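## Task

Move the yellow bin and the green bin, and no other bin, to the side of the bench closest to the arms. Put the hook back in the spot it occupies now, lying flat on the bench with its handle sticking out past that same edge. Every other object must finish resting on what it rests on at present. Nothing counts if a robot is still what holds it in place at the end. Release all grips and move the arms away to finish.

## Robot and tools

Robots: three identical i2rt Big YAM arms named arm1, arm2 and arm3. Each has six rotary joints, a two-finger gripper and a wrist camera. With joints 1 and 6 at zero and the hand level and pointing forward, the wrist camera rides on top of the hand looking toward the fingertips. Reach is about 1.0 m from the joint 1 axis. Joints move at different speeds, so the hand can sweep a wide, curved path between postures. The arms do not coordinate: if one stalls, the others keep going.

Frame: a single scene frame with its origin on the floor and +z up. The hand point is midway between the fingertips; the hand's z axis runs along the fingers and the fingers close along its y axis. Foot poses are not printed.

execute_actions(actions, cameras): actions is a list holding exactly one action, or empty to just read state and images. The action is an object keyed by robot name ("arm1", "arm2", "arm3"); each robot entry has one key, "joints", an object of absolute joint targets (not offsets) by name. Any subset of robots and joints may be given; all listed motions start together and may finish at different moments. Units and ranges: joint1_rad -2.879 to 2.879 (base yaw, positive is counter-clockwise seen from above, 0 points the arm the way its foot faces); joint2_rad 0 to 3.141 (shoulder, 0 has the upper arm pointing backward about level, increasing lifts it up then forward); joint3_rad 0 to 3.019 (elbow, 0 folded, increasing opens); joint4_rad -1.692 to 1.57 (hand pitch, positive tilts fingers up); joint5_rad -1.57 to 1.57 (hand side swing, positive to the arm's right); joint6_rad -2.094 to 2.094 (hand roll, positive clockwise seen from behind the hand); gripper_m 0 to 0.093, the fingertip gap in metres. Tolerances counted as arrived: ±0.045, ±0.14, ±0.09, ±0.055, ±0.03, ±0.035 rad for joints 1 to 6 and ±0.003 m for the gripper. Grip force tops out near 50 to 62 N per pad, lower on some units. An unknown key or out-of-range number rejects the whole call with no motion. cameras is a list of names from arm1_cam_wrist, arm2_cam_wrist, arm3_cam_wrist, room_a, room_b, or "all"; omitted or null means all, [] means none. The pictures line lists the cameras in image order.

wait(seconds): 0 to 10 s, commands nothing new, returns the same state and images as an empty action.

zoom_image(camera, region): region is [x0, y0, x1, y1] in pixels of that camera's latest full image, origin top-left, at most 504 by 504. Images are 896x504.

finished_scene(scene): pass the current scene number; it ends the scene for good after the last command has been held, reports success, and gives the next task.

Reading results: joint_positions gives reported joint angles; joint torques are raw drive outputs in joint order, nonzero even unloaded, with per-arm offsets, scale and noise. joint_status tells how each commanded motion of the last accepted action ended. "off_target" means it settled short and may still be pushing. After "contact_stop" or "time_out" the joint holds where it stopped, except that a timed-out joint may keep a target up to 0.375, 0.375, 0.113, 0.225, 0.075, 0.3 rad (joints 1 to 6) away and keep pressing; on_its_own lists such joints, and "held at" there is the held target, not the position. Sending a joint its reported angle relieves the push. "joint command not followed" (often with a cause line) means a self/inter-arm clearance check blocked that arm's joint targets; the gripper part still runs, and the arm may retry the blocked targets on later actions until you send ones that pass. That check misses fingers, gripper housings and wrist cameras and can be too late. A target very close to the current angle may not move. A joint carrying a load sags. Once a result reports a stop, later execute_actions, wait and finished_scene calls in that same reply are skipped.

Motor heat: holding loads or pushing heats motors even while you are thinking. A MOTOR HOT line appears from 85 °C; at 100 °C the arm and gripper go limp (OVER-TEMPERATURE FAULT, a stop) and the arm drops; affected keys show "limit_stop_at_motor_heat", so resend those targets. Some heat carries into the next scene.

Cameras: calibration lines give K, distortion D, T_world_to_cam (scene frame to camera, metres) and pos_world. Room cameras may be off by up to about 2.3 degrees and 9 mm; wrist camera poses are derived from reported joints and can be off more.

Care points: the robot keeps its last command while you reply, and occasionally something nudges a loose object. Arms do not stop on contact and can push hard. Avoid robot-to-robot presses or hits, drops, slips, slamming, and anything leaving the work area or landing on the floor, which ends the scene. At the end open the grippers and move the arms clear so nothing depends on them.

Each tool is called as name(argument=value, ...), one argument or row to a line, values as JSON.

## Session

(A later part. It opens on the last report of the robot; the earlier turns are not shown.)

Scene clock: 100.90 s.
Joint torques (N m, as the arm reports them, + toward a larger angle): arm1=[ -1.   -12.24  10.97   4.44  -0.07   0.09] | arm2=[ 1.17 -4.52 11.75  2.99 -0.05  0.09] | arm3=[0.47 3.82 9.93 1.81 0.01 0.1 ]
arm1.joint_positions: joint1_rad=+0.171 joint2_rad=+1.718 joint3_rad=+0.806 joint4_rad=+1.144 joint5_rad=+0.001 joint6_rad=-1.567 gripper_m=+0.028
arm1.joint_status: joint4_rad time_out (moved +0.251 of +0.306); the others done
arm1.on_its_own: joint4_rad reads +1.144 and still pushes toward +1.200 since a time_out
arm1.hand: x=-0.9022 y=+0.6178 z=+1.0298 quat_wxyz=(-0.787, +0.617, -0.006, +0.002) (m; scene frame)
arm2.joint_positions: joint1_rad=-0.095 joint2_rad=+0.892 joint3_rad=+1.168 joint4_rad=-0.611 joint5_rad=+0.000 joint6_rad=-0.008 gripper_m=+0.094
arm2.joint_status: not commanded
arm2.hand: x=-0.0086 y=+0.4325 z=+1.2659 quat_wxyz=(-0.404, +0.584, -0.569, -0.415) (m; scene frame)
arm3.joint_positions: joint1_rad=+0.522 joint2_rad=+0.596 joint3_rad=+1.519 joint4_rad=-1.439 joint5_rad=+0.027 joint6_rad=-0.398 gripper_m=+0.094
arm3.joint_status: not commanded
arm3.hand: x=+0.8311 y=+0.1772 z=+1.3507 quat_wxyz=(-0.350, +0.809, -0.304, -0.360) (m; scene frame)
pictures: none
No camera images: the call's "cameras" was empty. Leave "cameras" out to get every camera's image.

execute_actions(
  actions=[
    {"arm1":{"joints":{"joint3_rad":1.4,"joint4_rad":0.6}}},
  ],
  cameras=[],
)

execute_actions(
  actions=[
    {"arm1":{"joints":{"joint1_rad":-0.505,"joint5_rad":-0.98,"joint2_rad":2.3,"joint3_rad":2.2,"joint4_rad":0.55}}},
  ],
  cameras=[],
)

execute_actions(
  actions=[
    {"arm1":{"joints":{"joint2_rad":2.62}}},
  ],
  cameras=[],
)

execute_actions(
  actions=[
    {"arm1":{"joints":{"joint6_rad":0}}},
  ],
  cameras=[],
)

execute_actions(
  actions=[
    {"arm1":{"joints":{"joint2_rad":2.715,"joint4_rad":0.6}}},
  ],
  cameras=["arm1_cam_wrist"],
)

Scene clock: 109.07 s.
Joint torques (N m, as the arm reports them, + toward a larger angle): arm1=[ -1.11 -15.93  16.09   2.94  -0.08   0.09] | arm2=[ 1.09 -4.43 11.74  3.   -0.05  0.07] | arm3=[0.41 3.81 9.95 1.78 0.01 0.1 ]
arm1.joint_positions: joint1_rad=+0.171 joint2_rad=+1.726 joint3_rad=+1.330 joint4_rad=+0.579 joint5_rad=+0.001 joint6_rad=-1.567 gripper_m=+0.028
arm1.joint_status: all done
arm1.hand: x=-0.9005 y=+0.7407 z=+1.1728 quat_wxyz=(-0.771, +0.636, -0.006, +0.002) (m; scene frame)
arm2.joint_positions: joint1_rad=-0.095 joint2_rad=+0.892 joint3_rad=+1.168 joint4_rad=-0.611 joint5_rad=+0.000 joint6_rad=-0.008 gripper_m=+0.094
arm2.joint_status: not commanded
arm2.hand: x=-0.0086 y=+0.4325 z=+1.2659 quat_wxyz=(-0.404, +0.584, -0.569, -0.415) (m; scene frame)
arm3.joint_positions: joint1_rad=+0.522 joint2_rad=+0.596 joint3_rad=+1.519 joint4_rad=-1.439 joint5_rad=+0.027 joint6_rad=-0.398 gripper_m=+0.094
arm3.joint_status: not commanded
arm3.hand: x=+0.8311 y=+0.1772 z=+1.3507 quat_wxyz=(-0.350, +0.809, -0.304, -0.360) (m; scene frame)
pictures: none
No camera images: the call's "cameras" was empty. Leave "cameras" out to get every camera's image.

Scene clock: 111.33 s.
Joint torques (N m, as the arm reports them, + toward a larger angle): arm1=[ -0.62 -23.27  16.22   2.59   0.39   0.09] | arm2=[ 1.28 -4.45 11.78  3.01 -0.05  0.08] | arm3=[0.51 3.85 9.95 1.79 0.01 0.1 ]
arm1.joint_positions: joint1_rad=-0.510 joint2_rad=+2.342 joint3_rad=+2.130 joint4_rad=+0.525 joint5_rad=-0.988 joint6_rad=-1.567 gripper_m=+0.028
arm1.joint_status: all done
arm1.hand: x=-0.4650 y=+0.7595 z=+1.1061 quat_wxyz=(-0.767, +0.615, +0.183, -0.023) (m; scene frame)
arm2.joint_positions: joint1_rad=-0.095 joint2_rad=+0.892 joint3_rad=+1.168 joint4_rad=-0.611 joint5_rad=+0.000 joint6_rad=-0.008 gripper_m=+0.094
arm2.joint_status: not commanded
arm2.hand: x=-0.0086 y=+0.4325 z=+1.2659 quat_wxyz=(-0.404, +0.584, -0.569, -0.415) (m; scene frame)
arm3.joint_positions: joint1_rad=+0.522 joint2_rad=+0.596 joint3_rad=+1.519 joint4_rad=-1.439 joint5_rad=+0.027 joint6_rad=-0.398 gripper_m=+0.094
arm3.joint_status: not commanded
arm3.hand: x=+0.8311 y=+0.1772 z=+1.3507 quat_wxyz=(-0.350, +0.809, -0.304, -0.360) (m; scene frame)
pictures: none
No camera images: the call's "cameras" was empty. Leave "cameras" out to get every camera's image.

Scene clock: 112.77 s.
Joint torques (N m, as the arm reports them, + toward a larger angle): arm1=[ -1.23 -23.65  12.55   1.97  -0.12   0.19] | arm2=[ 1.13 -4.53 11.77  3.01 -0.05  0.07] | arm3=[0.47 3.82 9.95 1.8  0.01 0.1 ]
arm1.joint_positions: joint1_rad=-0.510 joint2_rad=+2.654 joint3_rad=+2.162 joint4_rad=+0.542 joint5_rad=-0.978 joint6_rad=-1.575 gripper_m=+0.029
arm1.joint_status: all done
arm1.hand: x=-0.4486 y=+0.7813 z=+0.8559 quat_wxyz=(-0.715, +0.685, +0.115, -0.087) (m; scene frame)
arm2.joint_positions: joint1_rad=-0.095 joint2_rad=+0.892 joint3_rad=+1.168 joint4_rad=-0.611 joint5_rad=+0.000 joint6_rad=-0.008 gripper_m=+0.094
arm2.joint_status: not commanded
arm2.hand: x=-0.0086 y=+0.4325 z=+1.2659 quat_wxyz=(-0.404, +0.584, -0.569, -0.415) (m; scene frame)
arm3.joint_positions: joint1_rad=+0.522 joint2_rad=+0.596 joint3_rad=+1.519 joint4_rad=-1.439 joint5_rad=+0.027 joint6_rad=-0.398 gripper_m=+0.094
arm3.joint_status: not commanded
arm3.hand: x=+0.8311 y=+0.1772 z=+1.3507 quat_wxyz=(-0.350, +0.809, -0.304, -0.360) (m; scene frame)
pictures: none
No camera images: the call's "cameras" was empty. Leave "cameras" out to get every camera's image.

Scene clock: 114.93 s.
Joint torques (N m, as the arm reports them, + toward a larger angle): arm1=[ -0.91 -23.61  12.68   2.08  -0.14   0.15] | arm2=[ 1.16 -4.5  11.77  2.97 -0.05  0.08] | arm3=[0.49 3.83 9.93 1.81 0.01 0.1 ]
arm1.joint_positions: joint1_rad=-0.510 joint2_rad=+2.654 joint3_rad=+2.162 joint4_rad=+0.542 joint5_rad=-0.977 joint6_rad=-0.011 gripper_m=+0.029
arm1.joint_status: all done
arm1.hand: x=-0.4485 y=+0.7813 z=+0.8559 quat_wxyz=(-0.446, +0.566, -0.401, -0.565) (m; scene frame)
arm2.joint_positions: joint1_rad=-0.095 joint2_rad=+0.892 joint3_rad=+1.168 joint4_rad=-0.611 joint5_rad=+0.000 joint6_rad=-0.008 gripper_m=+0.094
arm2.joint_status: not commanded
arm2.hand: x=-0.0086 y=+0.4325 z=+1.2659 quat_wxyz=(-0.404, +0.584, -0.569, -0.415) (m; scene frame)
arm3.joint_positions: joint1_rad=+0.522 joint2_rad=+0.596 joint3_rad=+1.519 joint4_rad=-1.439 joint5_rad=+0.027 joint6_rad=-0.398 gripper_m=+0.094
arm3.joint_status: not commanded
arm3.hand: x=+0.8311 y=+0.1772 z=+1.3507 quat_wxyz=(-0.350, +0.809, -0.304, -0.360) (m; scene frame)
pictures: none
No camera images: the call's "cameras" was empty. Leave "cameras" out to get every camera's image.

Scene clock: 115.90 s.
Joint torques (N m, as the arm reports them, + toward a larger angle): arm1=[ -0.83 -22.52  12.3    2.84  -0.28   0.08] | arm2=[ 1.41 -4.55 11.82  3.   -0.05  0.08] | arm3=[0.52 3.79 9.94 1.8  0.01 0.1 ]
arm1.joint_positions: joint1_rad=-0.510 joint2_rad=+2.731 joint3_rad=+2.162 joint4_rad=+0.576 joint5_rad=-0.974 joint6_rad=-0.006 gripper_m=+0.029
arm1.joint_status: all done
arm1.hand: x=-0.4524 y=+0.7768 z=+0.7947 quat_wxyz=(-0.430, +0.564, -0.419, -0.567) (m; scene frame)
arm2.joint_positions: joint1_rad=-0.095 joint2_rad=+0.892 joint3_rad=+1.168 joint4_rad=-0.611 joint5_rad=+0.000 joint6_rad=-0.008 gripper_m=+0.094
arm2.joint_status: not commanded
arm2.hand: x=-0.0086 y=+0.4325 z=+1.2659 quat_wxyz=(-0.404, +0.584, -0.569, -0.415) (m; scene frame)
arm3.joint_positions: joint1_rad=+0.522 joint2_rad=+0.596 joint3_rad=+1.519 joint4_rad=-1.439 joint5_rad=+0.027 joint6_rad=-0.398 gripper_m=+0.094
arm3.joint_status: not commanded
arm3.hand: x=+0.8311 y=+0.1772 z=+1.3507 quat_wxyz=(-0.350, +0.809, -0.304, -0.360) (m; scene frame)
pictures: arm1_cam_wrist
camera_calibration (this result's frames):
arm1_cam_wrist: T_world_to_cam=[[0.957726, 0.287051, 0.0190498, 0.195445], [0.183848, -0.559775, -0.807992, 1.16094], [-0.221271, 0.777337, -0.588885, -0.114372], [0, 0, 0, 1]] pos_world=[-0.425927, 0.68267, 0.866957]
Images, in order (width x height): arm1_cam_wrist 896x504.

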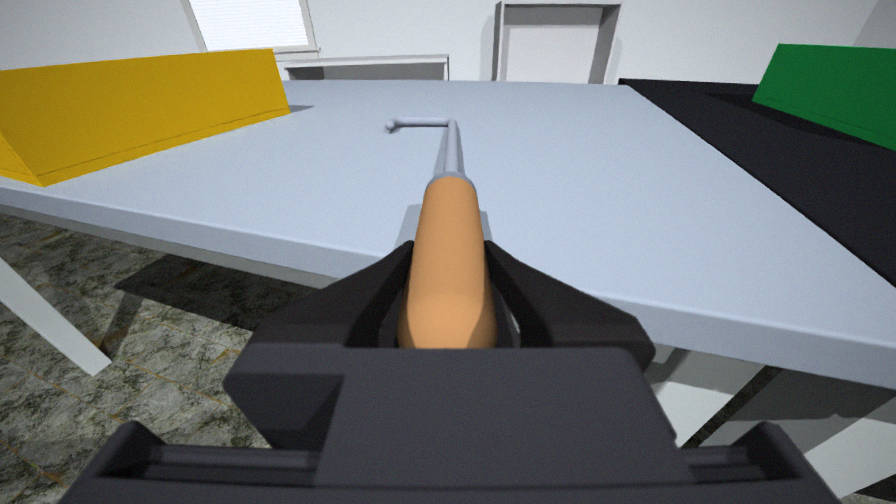

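execute_actions(
  actions=[
    {"arm1":{"joints":{"gripper_m":0.093}}},
  ],
  cameras=[],
)

execute_actions(
  actions=[
    {"arm1":{"joints":{"joint2_rad":2.2}},"arm2":{"joints":{"joint1_rad":0.55,"joint5_rad":0.40,"joint3_rad":1.44}}},
  ],
  cameras=[],
)

execute_actions(
  actions=[
    {"arm1":{"joints":{"joint1_rad":0.3,"joint2_rad":1.2,"joint3_rad":1.2,"joint4_rad":-0.3,"joint5_rad":0}}},
  ],
  cameras=[],
)

execute_actions(
  actions=[
    {"arm2":{"joints":{"joint2_rad":2.395,"joint4_rad":0.96}}},
  ],
  cameras=["arm2_cam_wrist","room_a"],
)

Scene clock: 136.00 s.
Joint torques (N m, as the arm reports them, + toward a larger angle): arm1=[ -0.99 -22.49  12.31   2.8   -0.17   0.08] | arm2=[ 1.12 -4.53 11.72  2.98 -0.04  0.08] | arm3=[0.5  3.8  9.94 1.81 0.01 0.1 ]
arm1.joint_positions: joint1_rad=-0.510 joint2_rad=+2.731 joint3_rad=+2.162 joint4_rad=+0.576 joint5_rad=-0.976 joint6_rad=-0.006 gripper_m=+0.093
arm1.joint_status: all done
arm1.hand: x=-0.4529 y=+0.7767 z=+0.7947 quat_wxyz=(-0.430, +0.565, -0.418, -0.567) (m; scene frame)
arm2.joint_positions: joint1_rad=-0.095 joint2_rad=+0.892 joint3_rad=+1.168 joint4_rad=-0.611 joint5_rad=+0.000 joint6_rad=-0.008 gripper_m=+0.094
arm2.joint_status: not commanded
arm2.hand: x=-0.0086 y=+0.4325 z=+1.2659 quat_wxyz=(-0.404, +0.584, -0.569, -0.415) (m; scene frame)
arm3.joint_positions: joint1_rad=+0.522 joint2_rad=+0.596 joint3_rad=+1.519 joint4_rad=-1.439 joint5_rad=+0.027 joint6_rad=-0.398 gripper_m=+0.094
arm3.joint_status: not commanded
arm3.hand: x=+0.8311 y=+0.1772 z=+1.3507 quat_wxyz=(-0.350, +0.809, -0.304, -0.360) (m; scene frame)
pictures: none
No camera images: the call's "cameras" was empty. Leave "cameras" out to get every camera's image.

Scene clock: 137.97 s.
Joint torques (N m, as the arm reports them, + toward a larger angle): arm1=[ -0.83 -20.23  11.7    1.32   0.16   0.15] | arm2=[ 2.11 -3.31 10.97  2.7   0.1   0.08] | arm3=[0.52 3.83 9.94 1.81 0.01 0.1 ]
arm1.joint_positions: joint1_rad=-0.510 joint2_rad=+2.215 joint3_rad=+2.182 joint4_rad=+0.600 joint5_rad=-0.978 joint6_rad=-0.006 gripper_m=+0.093
arm1.joint_status: all done
arm1.hand: x=-0.4891 y=+0.7276 z=+1.2503 quat_wxyz=(-0.607, +0.551, -0.207, -0.534) (m; scene frame)
arm2.joint_positions: joint1_rad=+0.544 joint2_rad=+0.892 joint3_rad=+1.408 joint4_rad=-0.605 joint5_rad=+0.397 joint6_rad=-0.007 gripper_m=+0.094
arm2.joint_status: all done
arm2.hand: x=-0.1915 y=+0.3533 z=+1.4121 quat_wxyz=(-0.420, +0.591, -0.437, -0.532) (m; scene frame)
arm3.joint_positions: joint1_rad=+0.522 joint2_rad=+0.596 joint3_rad=+1.519 joint4_rad=-1.439 joint5_rad=+0.027 joint6_rad=-0.398 gripper_m=+0.094
arm3.joint_status: not commanded
arm3.hand: x=+0.8311 y=+0.1772 z=+1.3507 quat_wxyz=(-0.350, +0.809, -0.304, -0.360) (m; scene frame)
pictures: none
No camera images: the call's "cameras" was empty. Leave "cameras" out to get every camera's image.

Scene clock: 139.63 s.
Joint torques (N m, as the arm reports them, + toward a larger angle): arm1=[-1.7  -6.85 11.4   1.52  0.08  0.07] | arm2=[ 1.92 -3.37 10.99  2.67  0.09  0.07] | arm3=[0.42 3.78 9.95 1.81 0.02 0.09]
arm1.joint_positions: joint1_rad=+0.304 joint2_rad=+1.200 joint3_rad=+1.192 joint4_rad=-0.287 joint5_rad=-0.004 joint6_rad=-0.005 gripper_m=+0.093
arm1.joint_status: all done
arm1.hand: x=-0.9776 y=+0.5595 z=+1.2136 quat_wxyz=(-0.396, +0.601, -0.529, -0.449) (m; scene frame)
arm2.joint_positions: joint1_rad=+0.544 joint2_rad=+0.892 joint3_rad=+1.408 joint4_rad=-0.605 joint5_rad=+0.397 joint6_rad=-0.007 gripper_m=+0.094
arm2.joint_status: not commanded
arm2.hand: x=-0.1915 y=+0.3533 z=+1.4121 quat_wxyz=(-0.420, +0.591, -0.437, -0.532) (m; scene frame)
arm3.joint_positions: joint1_rad=+0.522 joint2_rad=+0.596 joint3_rad=+1.519 joint4_rad=-1.439 joint5_rad=+0.027 joint6_rad=-0.398 gripper_m=+0.094
arm3.joint_status: not commanded
arm3.hand: x=+0.8311 y=+0.1772 z=+1.3507 quat_wxyz=(-0.350, +0.809, -0.304, -0.360) (m; scene frame)
pictures: none
No camera images: the call's "cameras" was empty. Leave "cameras" out to get every camera's image.

Scene clock: 141.50 s.
Joint torques (N m, as the arm reports them, + toward a larger angle): arm1=[-1.5  -7.02 11.33  1.54  0.08  0.07] | arm2=[  2.14 -23.13   7.38   3.11   0.03   0.07] | arm3=[0.53 3.8  9.96 1.8  0.01 0.09]
arm1.joint_positions: joint1_rad=+0.304 joint2_rad=+1.200 joint3_rad=+1.192 joint4_rad=-0.287 joint5_rad=-0.004 joint6_rad=-0.005 gripper_m=+0.093
arm1.joint_status: not commanded
arm1.hand: x=-0.9776 y=+0.5595 z=+1.2136 quat_wxyz=(-0.396, +0.601, -0.529, -0.449) (m; scene frame)
arm2.joint_positions: joint1_rad=+0.544 joint2_rad=+2.391 joint3_rad=+1.420 joint4_rad=+0.947 joint5_rad=+0.398 joint6_rad=-0.007 gripper_m=+0.094
arm2.joint_status: all done
arm2.hand: x=-0.4383 y=+0.6615 z=+0.7959 quat_wxyz=(-0.427, +0.569, -0.432, -0.554) (m; scene frame)
arm3.joint_positions: joint1_rad=+0.522 joint2_rad=+0.596 joint3_rad=+1.519 joint4_rad=-1.439 joint5_rad=+0.027 joint6_rad=-0.398 gripper_m=+0.094
arm3.joint_status: not commanded
arm3.hand: x=+0.8311 y=+0.1772 z=+1.3507 quat_wxyz=(-0.350, +0.809, -0.304, -0.360) (m; scene frame)
pictures: arm2_cam_wrist, room_a
camera_calibration (this result's frames):
arm2_cam_wrist: T_world_to_cam=[[0.963046, 0.26931, 0.00374989, 0.240016], [0.16461, -0.577506, -0.799619, 1.10122], [-0.21318, 0.770687, -0.600496, -0.00648412], [0, 0, 0, 1]] pos_world=[-0.413801, 0.57632, 0.875763]
Images, in order (width x height): arm2_cam_wrist 896x504, room_a 896x504.

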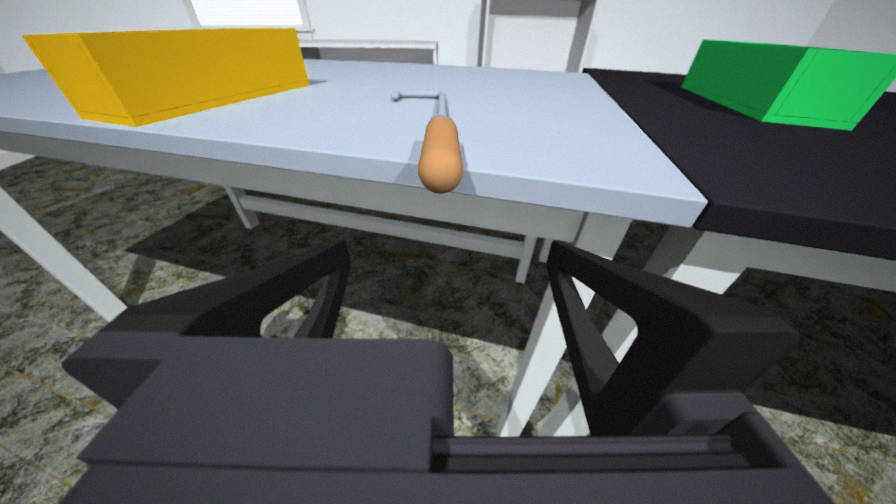

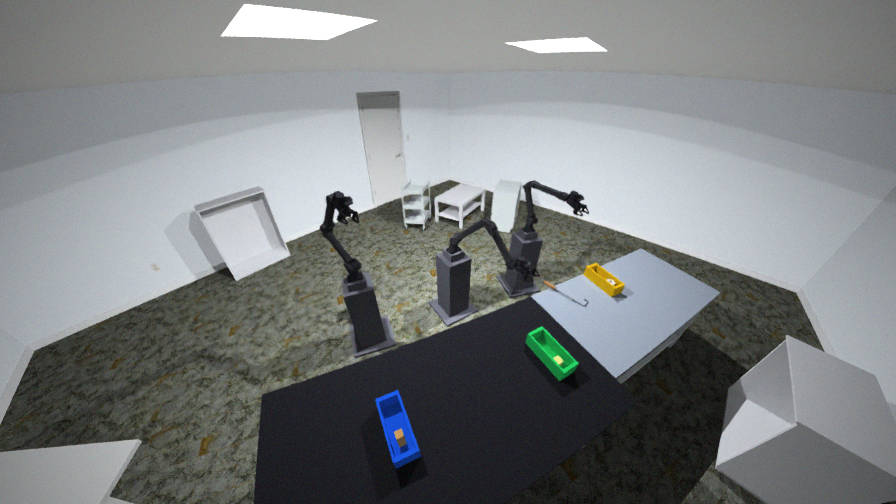

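Aligned.

execute_actions(
  actions=[
    {"arm2":{"joints":{"joint1_rad":0.485,"joint2_rad":2.59,"joint3_rad":1.895,"joint4_rad":0.72,"joint5_rad":0.31}}},
  ],
  cameras=["arm2_cam_wrist"],
)

Scene clock: 145.87 s.
Joint torques (N m, as the arm reports them, + toward a larger angle): arm1=[-1.72 -7.02 11.34  1.56  0.08  0.05] | arm2=[  2.26 -26.1    9.91   2.31  -0.13   0.06] | arm3=[0.48 3.81 9.94 1.81 0.01 0.1 ]
arm1.joint_positions: joint1_rad=+0.304 joint2_rad=+1.200 joint3_rad=+1.192 joint4_rad=-0.287 joint5_rad=-0.004 joint6_rad=-0.005 gripper_m=+0.093
arm1.joint_status: not commanded
arm1.hand: x=-0.9776 y=+0.5595 z=+1.2136 quat_wxyz=(-0.396, +0.601, -0.529, -0.449) (m; scene frame)
arm2.joint_positions: joint1_rad=+0.480 joint2_rad=+2.574 joint3_rad=+1.861 joint4_rad=+0.722 joint5_rad=+0.312 joint6_rad=-0.007 gripper_m=+0.094
arm2.joint_status: all done
arm2.hand: x=-0.4687 y=+0.7720 z=+0.8075 quat_wxyz=(-0.424, +0.562, -0.423, -0.570) (m; scene frame)
arm3.joint_positions: joint1_rad=+0.522 joint2_rad=+0.596 joint3_rad=+1.519 joint4_rad=-1.439 joint5_rad=+0.027 joint6_rad=-0.398 gripper_m=+0.094
arm3.joint_status: not commanded
arm3.hand: x=+0.8311 y=+0.1772 z=+1.3507 quat_wxyz=(-0.350, +0.809, -0.304, -0.360) (m; scene frame)
pictures: arm2_cam_wrist
camera_calibration (this result's frames):
arm2_cam_wrist: T_world_to_cam=[[0.956991, 0.289995, -0.00838253, 0.230467], [0.160106, -0.552007, -0.818324, 1.17258], [-0.241937, 0.781787, -0.574696, -0.13407], [0, 0, 0, 1]] pos_world=[-0.440728, 0.685252, 0.884434]
Images, in order (width x height): arm2_cam_wrist 896x504.

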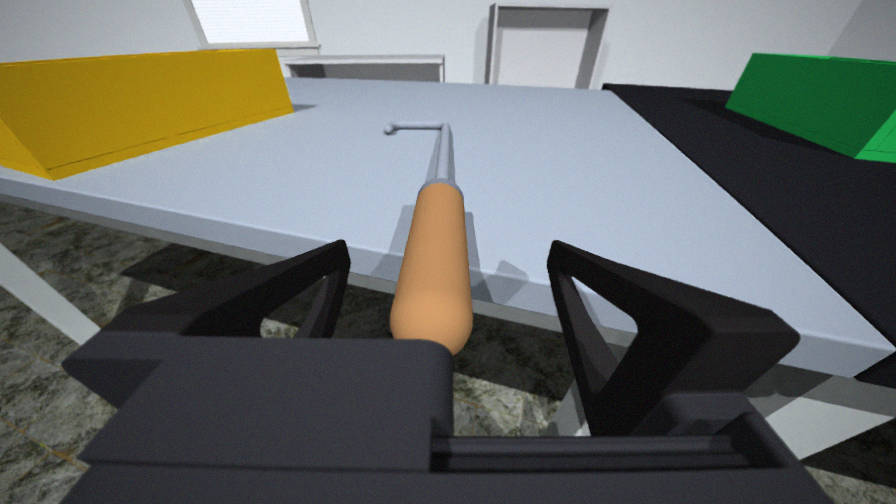

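execute_actions(
  actions=[
    {"arm2":{"joints":{"joint2_rad":2.605}}},
  ],
  cameras=[],
)

execute_actions(
  actions=[
    {"arm2":{"joints":{"gripper_m":0.0}}},
  ],
  cameras=[],
)

execute_actions(
  actions=[
    {"arm2":{"joints":{"joint2_rad":2.50,"joint6_rad":-1.57}}},
  ],
  cameras=[],
)

execute_actions(
  actions=[
    {"arm2":{"joints":{"joint2_rad":2.05,"joint3_rad":1.84,"joint4_rad":0.52}}},
  ],
  cameras=[],
)

execute_actions(
  actions=[
    {"arm2":{"joints":{"joint1_rad":-0.11,"joint5_rad":0}}},
  ],
  cameras=[],
)

execute_actions(
  actions=[
    {"arm2":{"joints":{"joint2_rad":2.24}}},
  ],
  cameras=["arm2_cam_wrist","room_a"],
)

Scene clock: 153.87 s.
Joint torques (N m, as the arm reports them, + toward a larger angle): arm1=[-1.54 -6.99 11.39  1.51  0.08  0.06] | arm2=[  2.14 -24.41   9.97   2.38  -0.14   0.07] | arm3=[0.51 3.83 9.95 1.81 0.01 0.1 ]
arm1.joint_positions: joint1_rad=+0.304 joint2_rad=+1.200 joint3_rad=+1.192 joint4_rad=-0.287 joint5_rad=-0.004 joint6_rad=-0.005 gripper_m=+0.093
arm1.joint_status: not commanded
arm1.hand: x=-0.9776 y=+0.5595 z=+1.2136 quat_wxyz=(-0.396, +0.601, -0.529, -0.449) (m; scene frame)
arm2.joint_positions: joint1_rad=+0.480 joint2_rad=+2.574 joint3_rad=+1.861 joint4_rad=+0.722 joint5_rad=+0.312 joint6_rad=-0.007 gripper_m=+0.094
arm2.joint_status: all done
arm2.hand: x=-0.4687 y=+0.7720 z=+0.8075 quat_wxyz=(-0.424, +0.562, -0.423, -0.570) (m; scene frame)
arm3.joint_positions: joint1_rad=+0.522 joint2_rad=+0.596 joint3_rad=+1.519 joint4_rad=-1.439 joint5_rad=+0.027 joint6_rad=-0.398 gripper_m=+0.094
arm3.joint_status: not commanded
arm3.hand: x=+0.8311 y=+0.1772 z=+1.3507 quat_wxyz=(-0.350, +0.809, -0.304, -0.360) (m; scene frame)
pictures: none
No camera images: the call's "cameras" was empty. Leave "cameras" out to get every camera's image.

Scene clock: 154.60 s.
Joint torques (N m, as the arm reports them, + toward a larger angle): arm1=[-1.54 -6.96 11.41  1.52  0.08  0.07] | arm2=[  2.06 -24.74   9.96   2.34  -0.06   0.07] | arm3=[0.48 3.82 9.95 1.79 0.01 0.09]
arm1.joint_positions: joint1_rad=+0.304 joint2_rad=+1.200 joint3_rad=+1.192 joint4_rad=-0.287 joint5_rad=-0.004 joint6_rad=-0.005 gripper_m=+0.093
arm1.joint_status: not commanded
arm1.hand: x=-0.9776 y=+0.5595 z=+1.2136 quat_wxyz=(-0.396, +0.601, -0.529, -0.449) (m; scene frame)
arm2.joint_positions: joint1_rad=+0.481 joint2_rad=+2.574 joint3_rad=+1.861 joint4_rad=+0.722 joint5_rad=+0.311 joint6_rad=-0.007 gripper_m=+0.028
arm2.joint_status: gripper_m off_target (ended at +0.028, target +0.000)
arm2.hand: x=-0.4693 y=+0.7718 z=+0.8075 quat_wxyz=(-0.423, +0.563, -0.422, -0.571) (m; scene frame)
arm3.joint_positions: joint1_rad=+0.522 joint2_rad=+0.596 joint3_rad=+1.519 joint4_rad=-1.439 joint5_rad=+0.027 joint6_rad=-0.398 gripper_m=+0.094
arm3.joint_status: not commanded
arm3.hand: x=+0.8311 y=+0.1772 z=+1.3507 quat_wxyz=(-0.350, +0.809, -0.304, -0.360) (m; scene frame)
pictures: none
No camera images: the call's "cameras" was empty. Leave "cameras" out to get every camera's image.

Scene clock: 156.77 s.
Joint torques (N m, as the arm reports them, + toward a larger angle): arm1=[-1.57 -6.95 11.33  1.51  0.08  0.07] | arm2=[  1.64 -28.11  10.23   2.8    0.28  -0.1 ] | arm3=[0.53 3.85 9.93 1.81 0.01 0.1 ]
arm1.joint_positions: joint1_rad=+0.304 joint2_rad=+1.200 joint3_rad=+1.192 joint4_rad=-0.287 joint5_rad=-0.004 joint6_rad=-0.005 gripper_m=+0.093
arm1.joint_status: not commanded
arm1.hand: x=-0.9776 y=+0.5595 z=+1.2136 quat_wxyz=(-0.396, +0.601, -0.529, -0.449) (m; scene frame)
arm2.joint_positions: joint1_rad=+0.488 joint2_rad=+2.510 joint3_rad=+1.861 joint4_rad=+0.712 joint5_rad=+0.302 joint6_rad=-1.552 gripper_m=+0.028
arm2.joint_status: all done
arm2.hand: x=-0.4782 y=+0.7721 z=+0.8614 quat_wxyz=(-0.717, +0.679, +0.088, -0.127) (m; scene frame)
arm3.joint_positions: joint1_rad=+0.522 joint2_rad=+0.596 joint3_rad=+1.519 joint4_rad=-1.439 joint5_rad=+0.027 joint6_rad=-0.398 gripper_m=+0.094
arm3.joint_status: not commanded
arm3.hand: x=+0.8311 y=+0.1772 z=+1.3507 quat_wxyz=(-0.350, +0.809, -0.304, -0.360) (m; scene frame)
pictures: none
No camera images: the call's "cameras" was empty. Leave "cameras" out to get every camera's image.

Scene clock: 158.60 s.
Joint torques (N m, as the arm reports them, + toward a larger angle): arm1=[-1.69 -6.98 11.37  1.51  0.07  0.08] | arm2=[  1.47 -28.47  12.47   4.05  -0.12   0.  ] | arm3=[0.49 3.78 9.94 1.79 0.01 0.1 ]
arm1.joint_positions: joint1_rad=+0.304 joint2_rad=+1.200 joint3_rad=+1.192 joint4_rad=-0.287 joint5_rad=-0.004 joint6_rad=-0.005 gripper_m=+0.093
arm1.joint_status: not commanded
arm1.hand: x=-0.9776 y=+0.5595 z=+1.2136 quat_wxyz=(-0.396, +0.601, -0.529, -0.449) (m; scene frame)
arm2.joint_positions: joint1_rad=+0.488 joint2_rad=+2.096 joint3_rad=+1.794 joint4_rad=+0.487 joint5_rad=+0.311 joint6_rad=-1.561 gripper_m=+0.028
arm2.joint_status: all done
arm2.hand: x=-0.4515 y=+0.7401 z=+1.1317 quat_wxyz=(-0.754, +0.639, +0.068, -0.139) (m; scene frame)
arm3.joint_positions: joint1_rad=+0.522 joint2_rad=+0.596 joint3_rad=+1.519 joint4_rad=-1.439 joint5_rad=+0.027 joint6_rad=-0.398 gripper_m=+0.094
arm3.joint_status: not commanded
arm3.hand: x=+0.8311 y=+0.1772 z=+1.3507 quat_wxyz=(-0.350, +0.809, -0.304, -0.360) (m; scene frame)
pictures: none
No camera images: the call's "cameras" was empty. Leave "cameras" out to get every camera's image.

Scene clock: 161.10 s.
Joint torques (N m, as the arm reports them, + toward a larger angle): arm1=[-1.64 -7.05 11.34  1.54  0.07  0.07] | arm2=[  2.14 -28.43  12.49   4.08  -0.07  -0.01] | arm3=[0.49 3.77 9.95 1.82 0.01 0.1 ]
arm1.joint_positions: joint1_rad=+0.304 joint2_rad=+1.200 joint3_rad=+1.192 joint4_rad=-0.287 joint5_rad=-0.004 joint6_rad=-0.005 gripper_m=+0.093
arm1.joint_status: not commanded
arm1.hand: x=-0.9776 y=+0.5595 z=+1.2136 quat_wxyz=(-0.396, +0.601, -0.529, -0.449) (m; scene frame)
arm2.joint_positions: joint1_rad=-0.114 joint2_rad=+2.096 joint3_rad=+1.794 joint4_rad=+0.487 joint5_rad=+0.000 joint6_rad=-1.561 gripper_m=+0.028
arm2.joint_status: all done
arm2.hand: x=-0.0038 y=+0.8728 z=+1.1291 quat_wxyz=(-0.769, +0.640, -0.005, -0.008) (m; scene frame)
arm3.joint_positions: joint1_rad=+0.522 joint2_rad=+0.596 joint3_rad=+1.519 joint4_rad=-1.439 joint5_rad=+0.027 joint6_rad=-0.398 gripper_m=+0.094
arm3.joint_status: not commanded
arm3.hand: x=+0.8311 y=+0.1772 z=+1.3507 quat_wxyz=(-0.350, +0.809, -0.304, -0.360) (m; scene frame)
pictures: none
No camera images: the call's "cameras" was empty. Leave "cameras" out to get every camera's image.

Scene clock: 162.37 s.
Joint torques (N m, as the arm reports them, + toward a larger angle): arm1=[-1.58 -6.96 11.38  1.52  0.07  0.07] | arm2=[  1.88 -29.08  11.92   3.43  -0.06   0.09] | arm3=[0.44 3.79 9.93 1.79 0.01 0.1 ]
arm1.joint_positions: joint1_rad=+0.304 joint2_rad=+1.200 joint3_rad=+1.192 joint4_rad=-0.287 joint5_rad=-0.004 joint6_rad=-0.005 gripper_m=+0.093
arm1.joint_status: not commanded
arm1.hand: x=-0.9776 y=+0.5595 z=+1.2136 quat_wxyz=(-0.396, +0.601, -0.529, -0.449) (m; scene frame)
arm2.joint_positions: joint1_rad=-0.114 joint2_rad=+2.275 joint3_rad=+1.794 joint4_rad=+0.500 joint5_rad=+0.000 joint6_rad=-1.570 gripper_m=+0.028
arm2.joint_status: all done
arm2.hand: x=-0.0053 y=+0.8987 z=+0.9769 quat_wxyz=(-0.713, +0.701, -0.002, -0.005) (m; scene frame)
arm3.joint_positions: joint1_rad=+0.522 joint2_rad=+0.596 joint3_rad=+1.519 joint4_rad=-1.439 joint5_rad=+0.027 joint6_rad=-0.398 gripper_m=+0.094
arm3.joint_status: not commanded
arm3.hand: x=+0.8311 y=+0.1772 z=+1.3507 quat_wxyz=(-0.350, +0.809, -0.304, -0.360) (m; scene frame)
pictures: arm2_cam_wrist, room_a
camera_calibration (this result's frames):
arm2_cam_wrist: T_world_to_cam=[[0.0132798, -0.0092986, 0.999869, -0.969243], [0.815202, -0.57895, -0.0162113, 0.551074], [0.579024, 0.81531, -0.000108121, -0.610715], [0, 0, 0, 1]] pos_world=[-0.082746, 0.807954, 0.977984]
Images, in order (width x height): arm2_cam_wrist 896x504, room_a 896x504.

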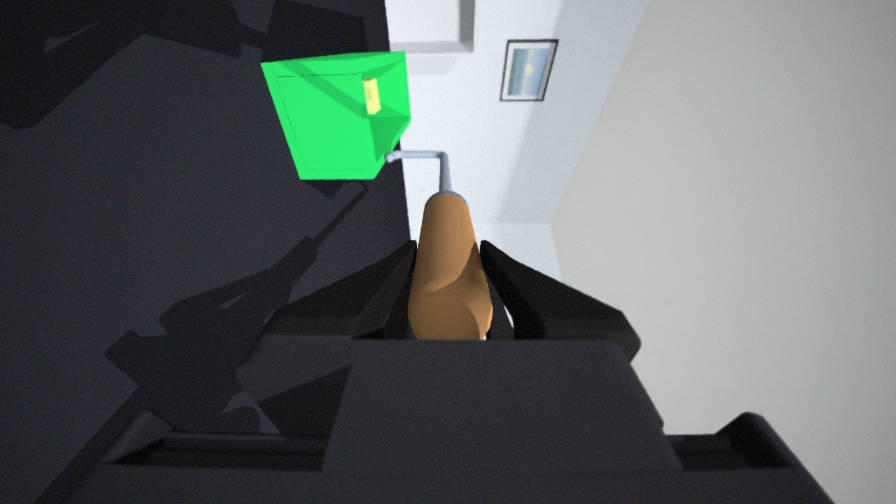

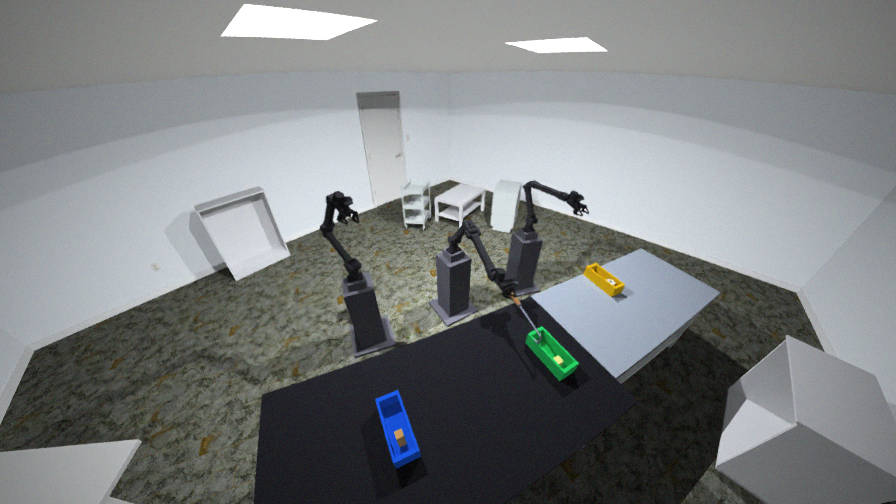

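execute_actions(
  actions=[
    {"arm2":{"joints":{"joint1_rad":-0.055}}},
  ],
  cameras=["arm2_cam_wrist","room_a"],
)

zoom_image(
  camera="room_a",
  region=[440,260,640,400],
)

Scene clock: 167.80 s.
Joint torques (N m, as the arm reports them, + toward a larger angle): arm1=[-1.68 -6.94 11.36  1.49  0.09  0.06] | arm2=[  0.95 -28.94  11.95   3.8   -0.07   0.08] | arm3=[0.44 3.87 9.95 1.79 0.01 0.1 ]
arm1.joint_positions: joint1_rad=+0.304 joint2_rad=+1.200 joint3_rad=+1.192 joint4_rad=-0.287 joint5_rad=-0.004 joint6_rad=-0.005 gripper_m=+0.093
arm1.joint_status: not commanded
arm1.hand: x=-0.9776 y=+0.5595 z=+1.2136 quat_wxyz=(-0.396, +0.601, -0.529, -0.449) (m; scene frame)
arm2.joint_positions: joint1_rad=-0.048 joint2_rad=+2.275 joint3_rad=+1.794 joint4_rad=+0.493 joint5_rad=+0.000 joint6_rad=-1.569 gripper_m=+0.028
arm2.joint_status: all done
arm2.hand: x=-0.0649 y=+0.8965 z=+0.9758 quat_wxyz=(-0.710, +0.703, +0.021, -0.029) (m; scene frame)
arm3.joint_positions: joint1_rad=+0.522 joint2_rad=+0.596 joint3_rad=+1.519 joint4_rad=-1.439 joint5_rad=+0.027 joint6_rad=-0.398 gripper_m=+0.094
arm3.joint_status: not commanded
arm3.hand: x=+0.8311 y=+0.1772 z=+1.3507 quat_wxyz=(-0.350, +0.809, -0.304, -0.360) (m; scene frame)
pictures: arm2_cam_wrist, room_a
camera_calibration (this result's frames):
arm2_cam_wrist: T_world_to_cam=[[0.0143047, -0.00245215, 0.999895, -0.9735], [0.851635, -0.523962, -0.0134687, 0.548733], [0.523939, 0.851738, -0.00540679, -0.605475], [0, 0, 0, 1]] pos_world=[-0.136163, 0.800834, 0.977514]
Images, in order (width x height): arm2_cam_wrist 896x504, room_a 896x504.

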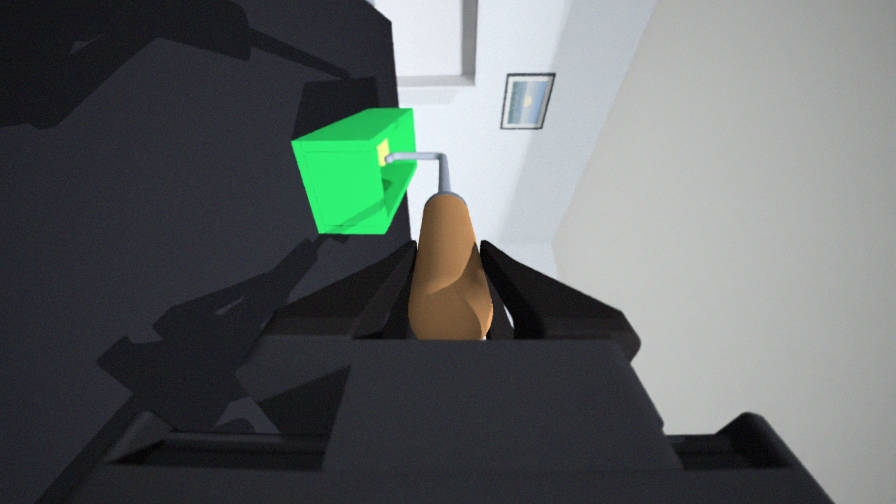

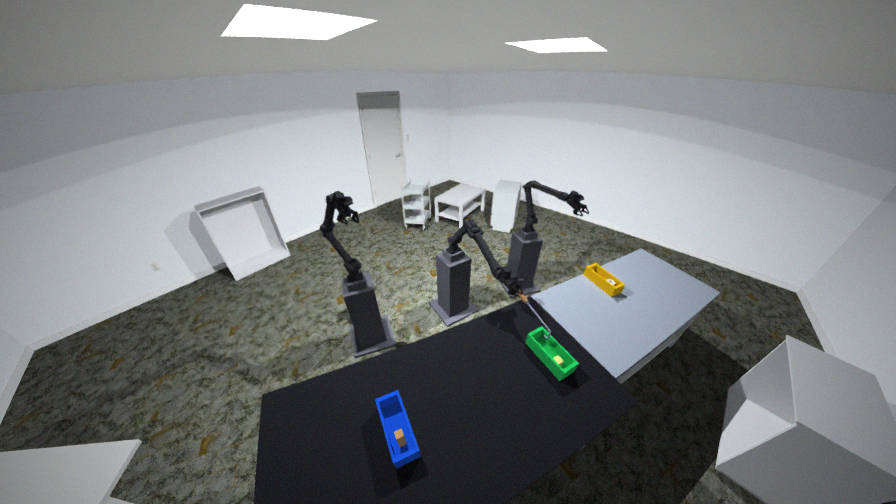

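Region (440, 260, 640, 400) of room_a's 896x504 image, scaled by 2.520, with more detail than that image has; it fills the top 353 rows of this view, and the rest is white.

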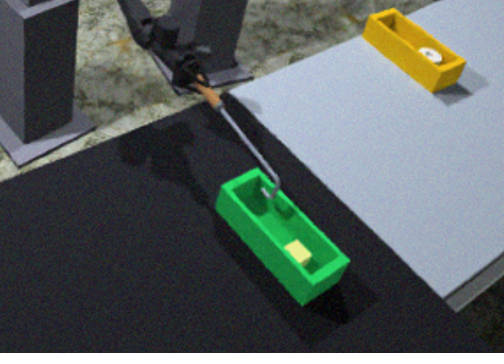

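execute_actions(
  actions=[
    {"arm2":{"joints":{"joint1_rad":-0.068,"joint2_rad":2.32}}},
  ],
  cameras=["arm2_cam_wrist","room_a"],
)

zoom_image(
  camera="room_a",
  region=[440,260,640,400],
)

Scene clock: 176.67 s.
Joint torques (N m, as the arm reports them, + toward a larger angle): arm1=[-1.61 -7.11 11.43  1.47  0.07  0.06] | arm2=[  1.27 -28.7   11.6    3.32  -0.07   0.09] | arm3=[0.5  3.8  9.95 1.8  0.01 0.1 ]
arm1.joint_positions: joint1_rad=+0.304 joint2_rad=+1.200 joint3_rad=+1.192 joint4_rad=-0.287 joint5_rad=-0.004 joint6_rad=-0.005 gripper_m=+0.093
arm1.joint_status: not commanded
arm1.hand: x=-0.9776 y=+0.5595 z=+1.2136 quat_wxyz=(-0.396, +0.601, -0.529, -0.449) (m; scene frame)
arm2.joint_positions: joint1_rad=-0.061 joint2_rad=+2.346 joint3_rad=+1.794 joint4_rad=+0.502 joint5_rad=+0.000 joint6_rad=-1.570 gripper_m=+0.028
arm2.joint_status: all done
arm2.hand: x=-0.0532 y=+0.9001 z=+0.9146 quat_wxyz=(-0.688, +0.725, +0.017, -0.023) (m; scene frame)
arm3.joint_positions: joint1_rad=+0.522 joint2_rad=+0.596 joint3_rad=+1.519 joint4_rad=-1.439 joint5_rad=+0.027 joint6_rad=-0.398 gripper_m=+0.094
arm3.joint_status: not commanded
arm3.hand: x=+0.8311 y=+0.1772 z=+1.3507 quat_wxyz=(-0.350, +0.809, -0.304, -0.360) (m; scene frame)
pictures: arm2_cam_wrist, room_a
camera_calibration (this result's frames):
arm2_cam_wrist: T_world_to_cam=[[0.00950437, 0.0598298, 0.998163, -0.967189], [0.844643, -0.534791, 0.0240127, 0.514951], [0.535245, 0.842864, -0.0556177, -0.560489], [0, 0, 0, 1]] pos_world=[-0.125758, 0.805674, 0.921874]
Images, in order (width x height): arm2_cam_wrist 896x504, room_a 896x504.

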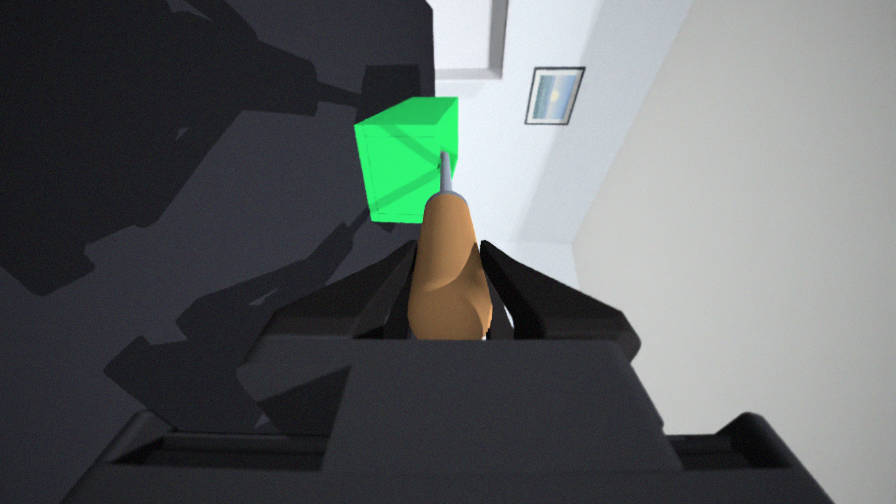

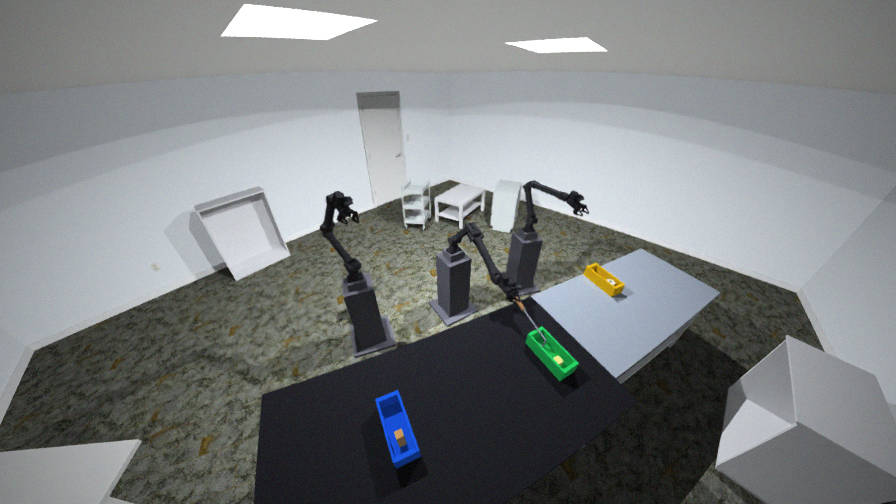

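Region (440, 260, 640, 400) of room_a's 896x504 image, scaled by 2.520, with more detail than that image has; it fills the top 353 rows of this view, and the rest is white.

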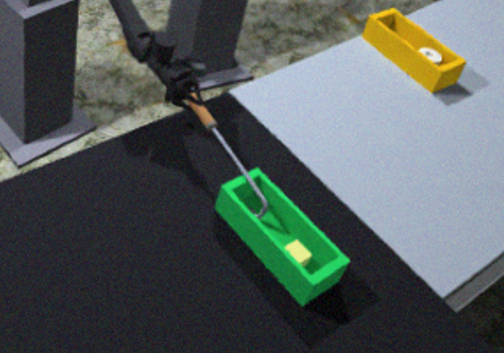

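Pull.

execute_actions(
  actions=[
    {"arm2":{"joints":{"joint2_rad":2.21,"joint3_rad":1.55,"joint4_rad":0.70}}},
  ],
  cameras=[],
)

execute_actions(
  actions=[
    {"arm2":{"joints":{"joint2_rad":2.03,"joint3_rad":1.25,"joint4_rad":0.82}}},
  ],
  cameras=[],
)

execute_actions(
  actions=[
    {"arm2":{"joints":{"joint2_rad":1.86,"joint3_rad":0.95,"joint4_rad":0.90}}},
  ],
  cameras=["room_a"],
)

zoom_image(
  camera="room_a",
  region=[440,260,640,400],
)

Scene clock: 183.77 s.
Joint torques (N m, as the arm reports them, + toward a larger angle): arm1=[-1.57 -6.81 11.4   1.52  0.08  0.06] | arm2=[  1.2  -27.02   8.06   3.81  -0.06   0.09] | arm3=[0.5  3.84 9.94 1.8  0.01 0.09]
arm1.joint_positions: joint1_rad=+0.304 joint2_rad=+1.200 joint3_rad=+1.192 joint4_rad=-0.287 joint5_rad=-0.004 joint6_rad=-0.005 gripper_m=+0.093
arm1.joint_status: not commanded
arm1.hand: x=-0.9776 y=+0.5595 z=+1.2136 quat_wxyz=(-0.396, +0.601, -0.529, -0.449) (m; scene frame)
arm2.joint_positions: joint1_rad=-0.061 joint2_rad=+2.243 joint3_rad=+1.545 joint4_rad=+0.673 joint5_rad=+0.000 joint6_rad=-1.569 gripper_m=+0.028
arm2.joint_status: all done
arm2.hand: x=-0.0500 y=+0.8432 z=+0.9069 quat_wxyz=(-0.697, +0.716, +0.017, -0.024) (m; scene frame)
arm3.joint_positions: joint1_rad=+0.522 joint2_rad=+0.596 joint3_rad=+1.519 joint4_rad=-1.439 joint5_rad=+0.027 joint6_rad=-0.398 gripper_m=+0.094
arm3.joint_status: not commanded
arm3.hand: x=+0.8311 y=+0.1772 z=+1.3507 quat_wxyz=(-0.350, +0.809, -0.304, -0.360) (m; scene frame)
pictures: none
No camera images: the call's "cameras" was empty. Leave "cameras" out to get every camera's image.

Scene clock: 184.80 s.
Joint torques (N m, as the arm reports them, + toward a larger angle): arm1=[-1.52 -7.07 11.33  1.57  0.08  0.07] | arm2=[  1.06 -23.5    8.14   4.56  -0.08   0.08] | arm3=[0.53 3.83 9.94 1.8  0.01 0.1 ]
arm1.joint_positions: joint1_rad=+0.304 joint2_rad=+1.200 joint3_rad=+1.192 joint4_rad=-0.287 joint5_rad=-0.004 joint6_rad=-0.005 gripper_m=+0.093
arm1.joint_status: not commanded
arm1.hand: x=-0.9776 y=+0.5595 z=+1.2136 quat_wxyz=(-0.396, +0.601, -0.529, -0.449) (m; scene frame)
arm2.joint_positions: joint1_rad=-0.061 joint2_rad=+2.061 joint3_rad=+1.233 joint4_rad=+0.777 joint5_rad=+0.000 joint6_rad=-1.569 gripper_m=+0.028
arm2.joint_status: all done
arm2.hand: x=-0.0451 y=+0.7582 z=+0.9131 quat_wxyz=(-0.688, +0.725, +0.017, -0.023) (m; scene frame)
arm3.joint_positions: joint1_rad=+0.522 joint2_rad=+0.596 joint3_rad=+1.519 joint4_rad=-1.439 joint5_rad=+0.027 joint6_rad=-0.398 gripper_m=+0.094
arm3.joint_status: not commanded
arm3.hand: x=+0.8311 y=+0.1772 z=+1.3507 quat_wxyz=(-0.350, +0.809, -0.304, -0.360) (m; scene frame)
pictures: none
No camera images: the call's "cameras" was empty. Leave "cameras" out to get every camera's image.

Scene clock: 185.83 s.
Joint torques (N m, as the arm reports them, + toward a larger angle): arm1=[-1.65 -7.05 11.36  1.52  0.08  0.07] | arm2=[  1.19 -19.02   7.12   4.22  -0.08   0.08] | arm3=[0.49 3.87 9.96 1.8  0.01 0.1 ]
arm1.joint_positions: joint1_rad=+0.304 joint2_rad=+1.200 joint3_rad=+1.192 joint4_rad=-0.287 joint5_rad=-0.004 joint6_rad=-0.005 gripper_m=+0.093
arm1.joint_status: not commanded
arm1.hand: x=-0.9776 y=+0.5595 z=+1.2136 quat_wxyz=(-0.396, +0.601, -0.529, -0.449) (m; scene frame)
arm2.joint_positions: joint1_rad=-0.061 joint2_rad=+1.882 joint3_rad=+0.937 joint4_rad=+0.865 joint5_rad=+0.000 joint6_rad=-1.569 gripper_m=+0.028
arm2.joint_status: all done
arm2.hand: x=-0.0397 y=+0.6655 z=+0.9153 quat_wxyz=(-0.677, +0.735, +0.017, -0.023) (m; scene frame)
arm3.joint_positions: joint1_rad=+0.522 joint2_rad=+0.596 joint3_rad=+1.519 joint4_rad=-1.439 joint5_rad=+0.027 joint6_rad=-0.398 gripper_m=+0.094
arm3.joint_status: not commanded
arm3.hand: x=+0.8311 y=+0.1772 z=+1.3507 quat_wxyz=(-0.350, +0.809, -0.304, -0.360) (m; scene frame)
pictures: room_a
Images, in order (width x height): room_a 896x504.

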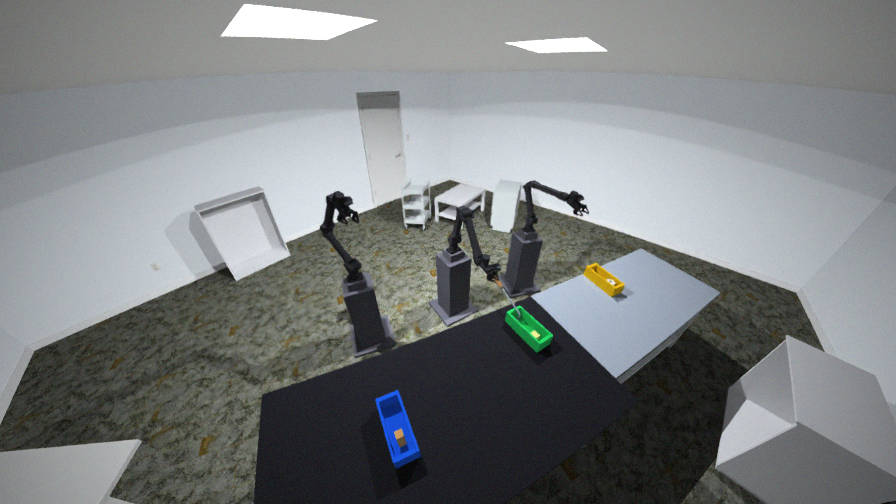

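Region (440, 260, 640, 400) of room_a's 896x504 image, scaled by 2.520, with more detail than that image has; it fills the top 353 rows of this view, and the rest is white.

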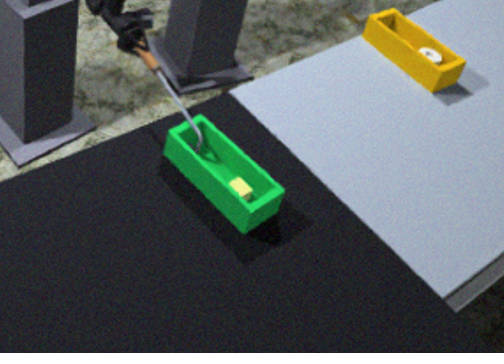

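execute_actions(
  actions=[
    {"arm2":{"joints":{"joint2_rad":1.69,"joint3_rad":0.71,"joint4_rad":0.96}}},
  ],
  cameras=["arm2_cam_wrist","room_b"],
)

zoom_image(
  camera="room_b",
  region=[300,150,600,350],
)

Scene clock: 191.17 s.
Joint torques (N m, as the arm reports them, + toward a larger angle): arm1=[-1.53 -6.98 11.36  1.52  0.07  0.06] | arm2=[  1.13 -15.61   6.85   4.57  -0.08   0.07] | arm3=[0.49 3.82 9.93 1.8  0.01 0.1 ]
arm1.joint_positions: joint1_rad=+0.304 joint2_rad=+1.200 joint3_rad=+1.192 joint4_rad=-0.287 joint5_rad=-0.004 joint6_rad=-0.005 gripper_m=+0.093
arm1.joint_status: not commanded
arm1.hand: x=-0.9776 y=+0.5595 z=+1.2136 quat_wxyz=(-0.396, +0.601, -0.529, -0.449) (m; scene frame)
arm2.joint_positions: joint1_rad=-0.061 joint2_rad=+1.713 joint3_rad=+0.693 joint4_rad=+0.918 joint5_rad=+0.000 joint6_rad=-1.569 gripper_m=+0.028
arm2.joint_status: all done
arm2.hand: x=-0.0349 y=+0.5817 z=+0.9196 quat_wxyz=(-0.669, +0.743, +0.017, -0.023) (m; scene frame)
arm3.joint_positions: joint1_rad=+0.522 joint2_rad=+0.596 joint3_rad=+1.519 joint4_rad=-1.439 joint5_rad=+0.027 joint6_rad=-0.398 gripper_m=+0.094
arm3.joint_status: not commanded
arm3.hand: x=+0.8311 y=+0.1772 z=+1.3507 quat_wxyz=(-0.350, +0.809, -0.304, -0.360) (m; scene frame)
pictures: arm2_cam_wrist, room_b
camera_calibration (this result's frames):
arm2_cam_wrist: T_world_to_cam=[[0.00800473, 0.111894, 0.993688, -0.979492], [0.844769, -0.532484, 0.0531549, 0.300937], [0.535071, 0.839011, -0.0987866, -0.259709], [0, 0, 0, 1]] pos_world=[-0.107419, 0.487742, 0.931658]
Images, in order (width x height): arm2_cam_wrist 896x504, room_b 896x504.

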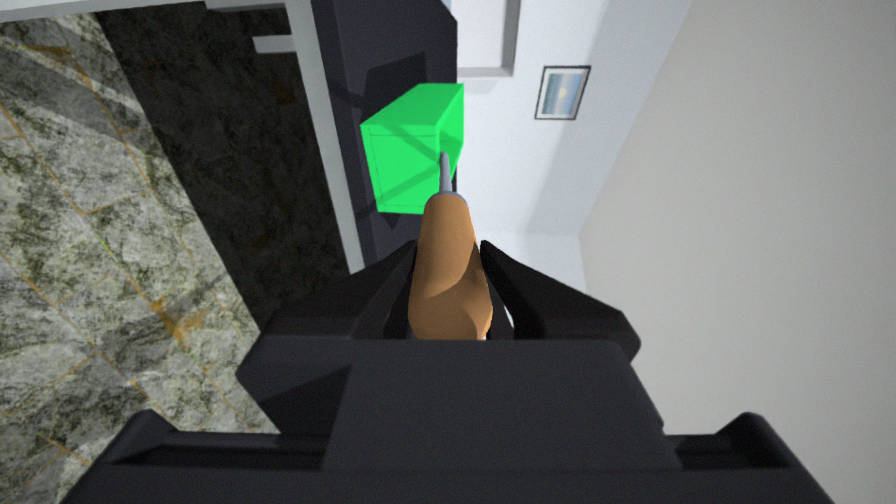

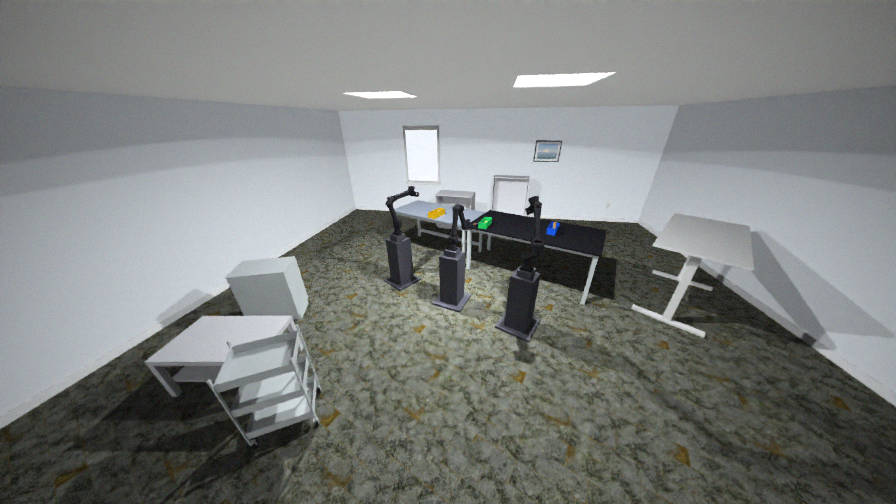

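Region (300, 150, 600, 350) of room_b's 896x504 image, scaled by 1.680, with more detail than that image has.

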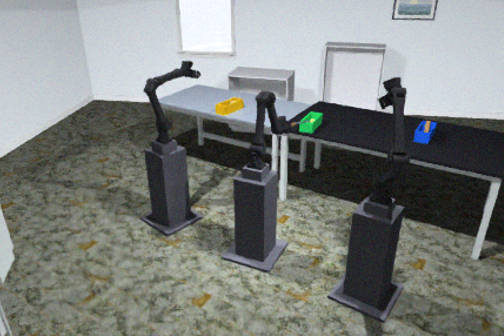

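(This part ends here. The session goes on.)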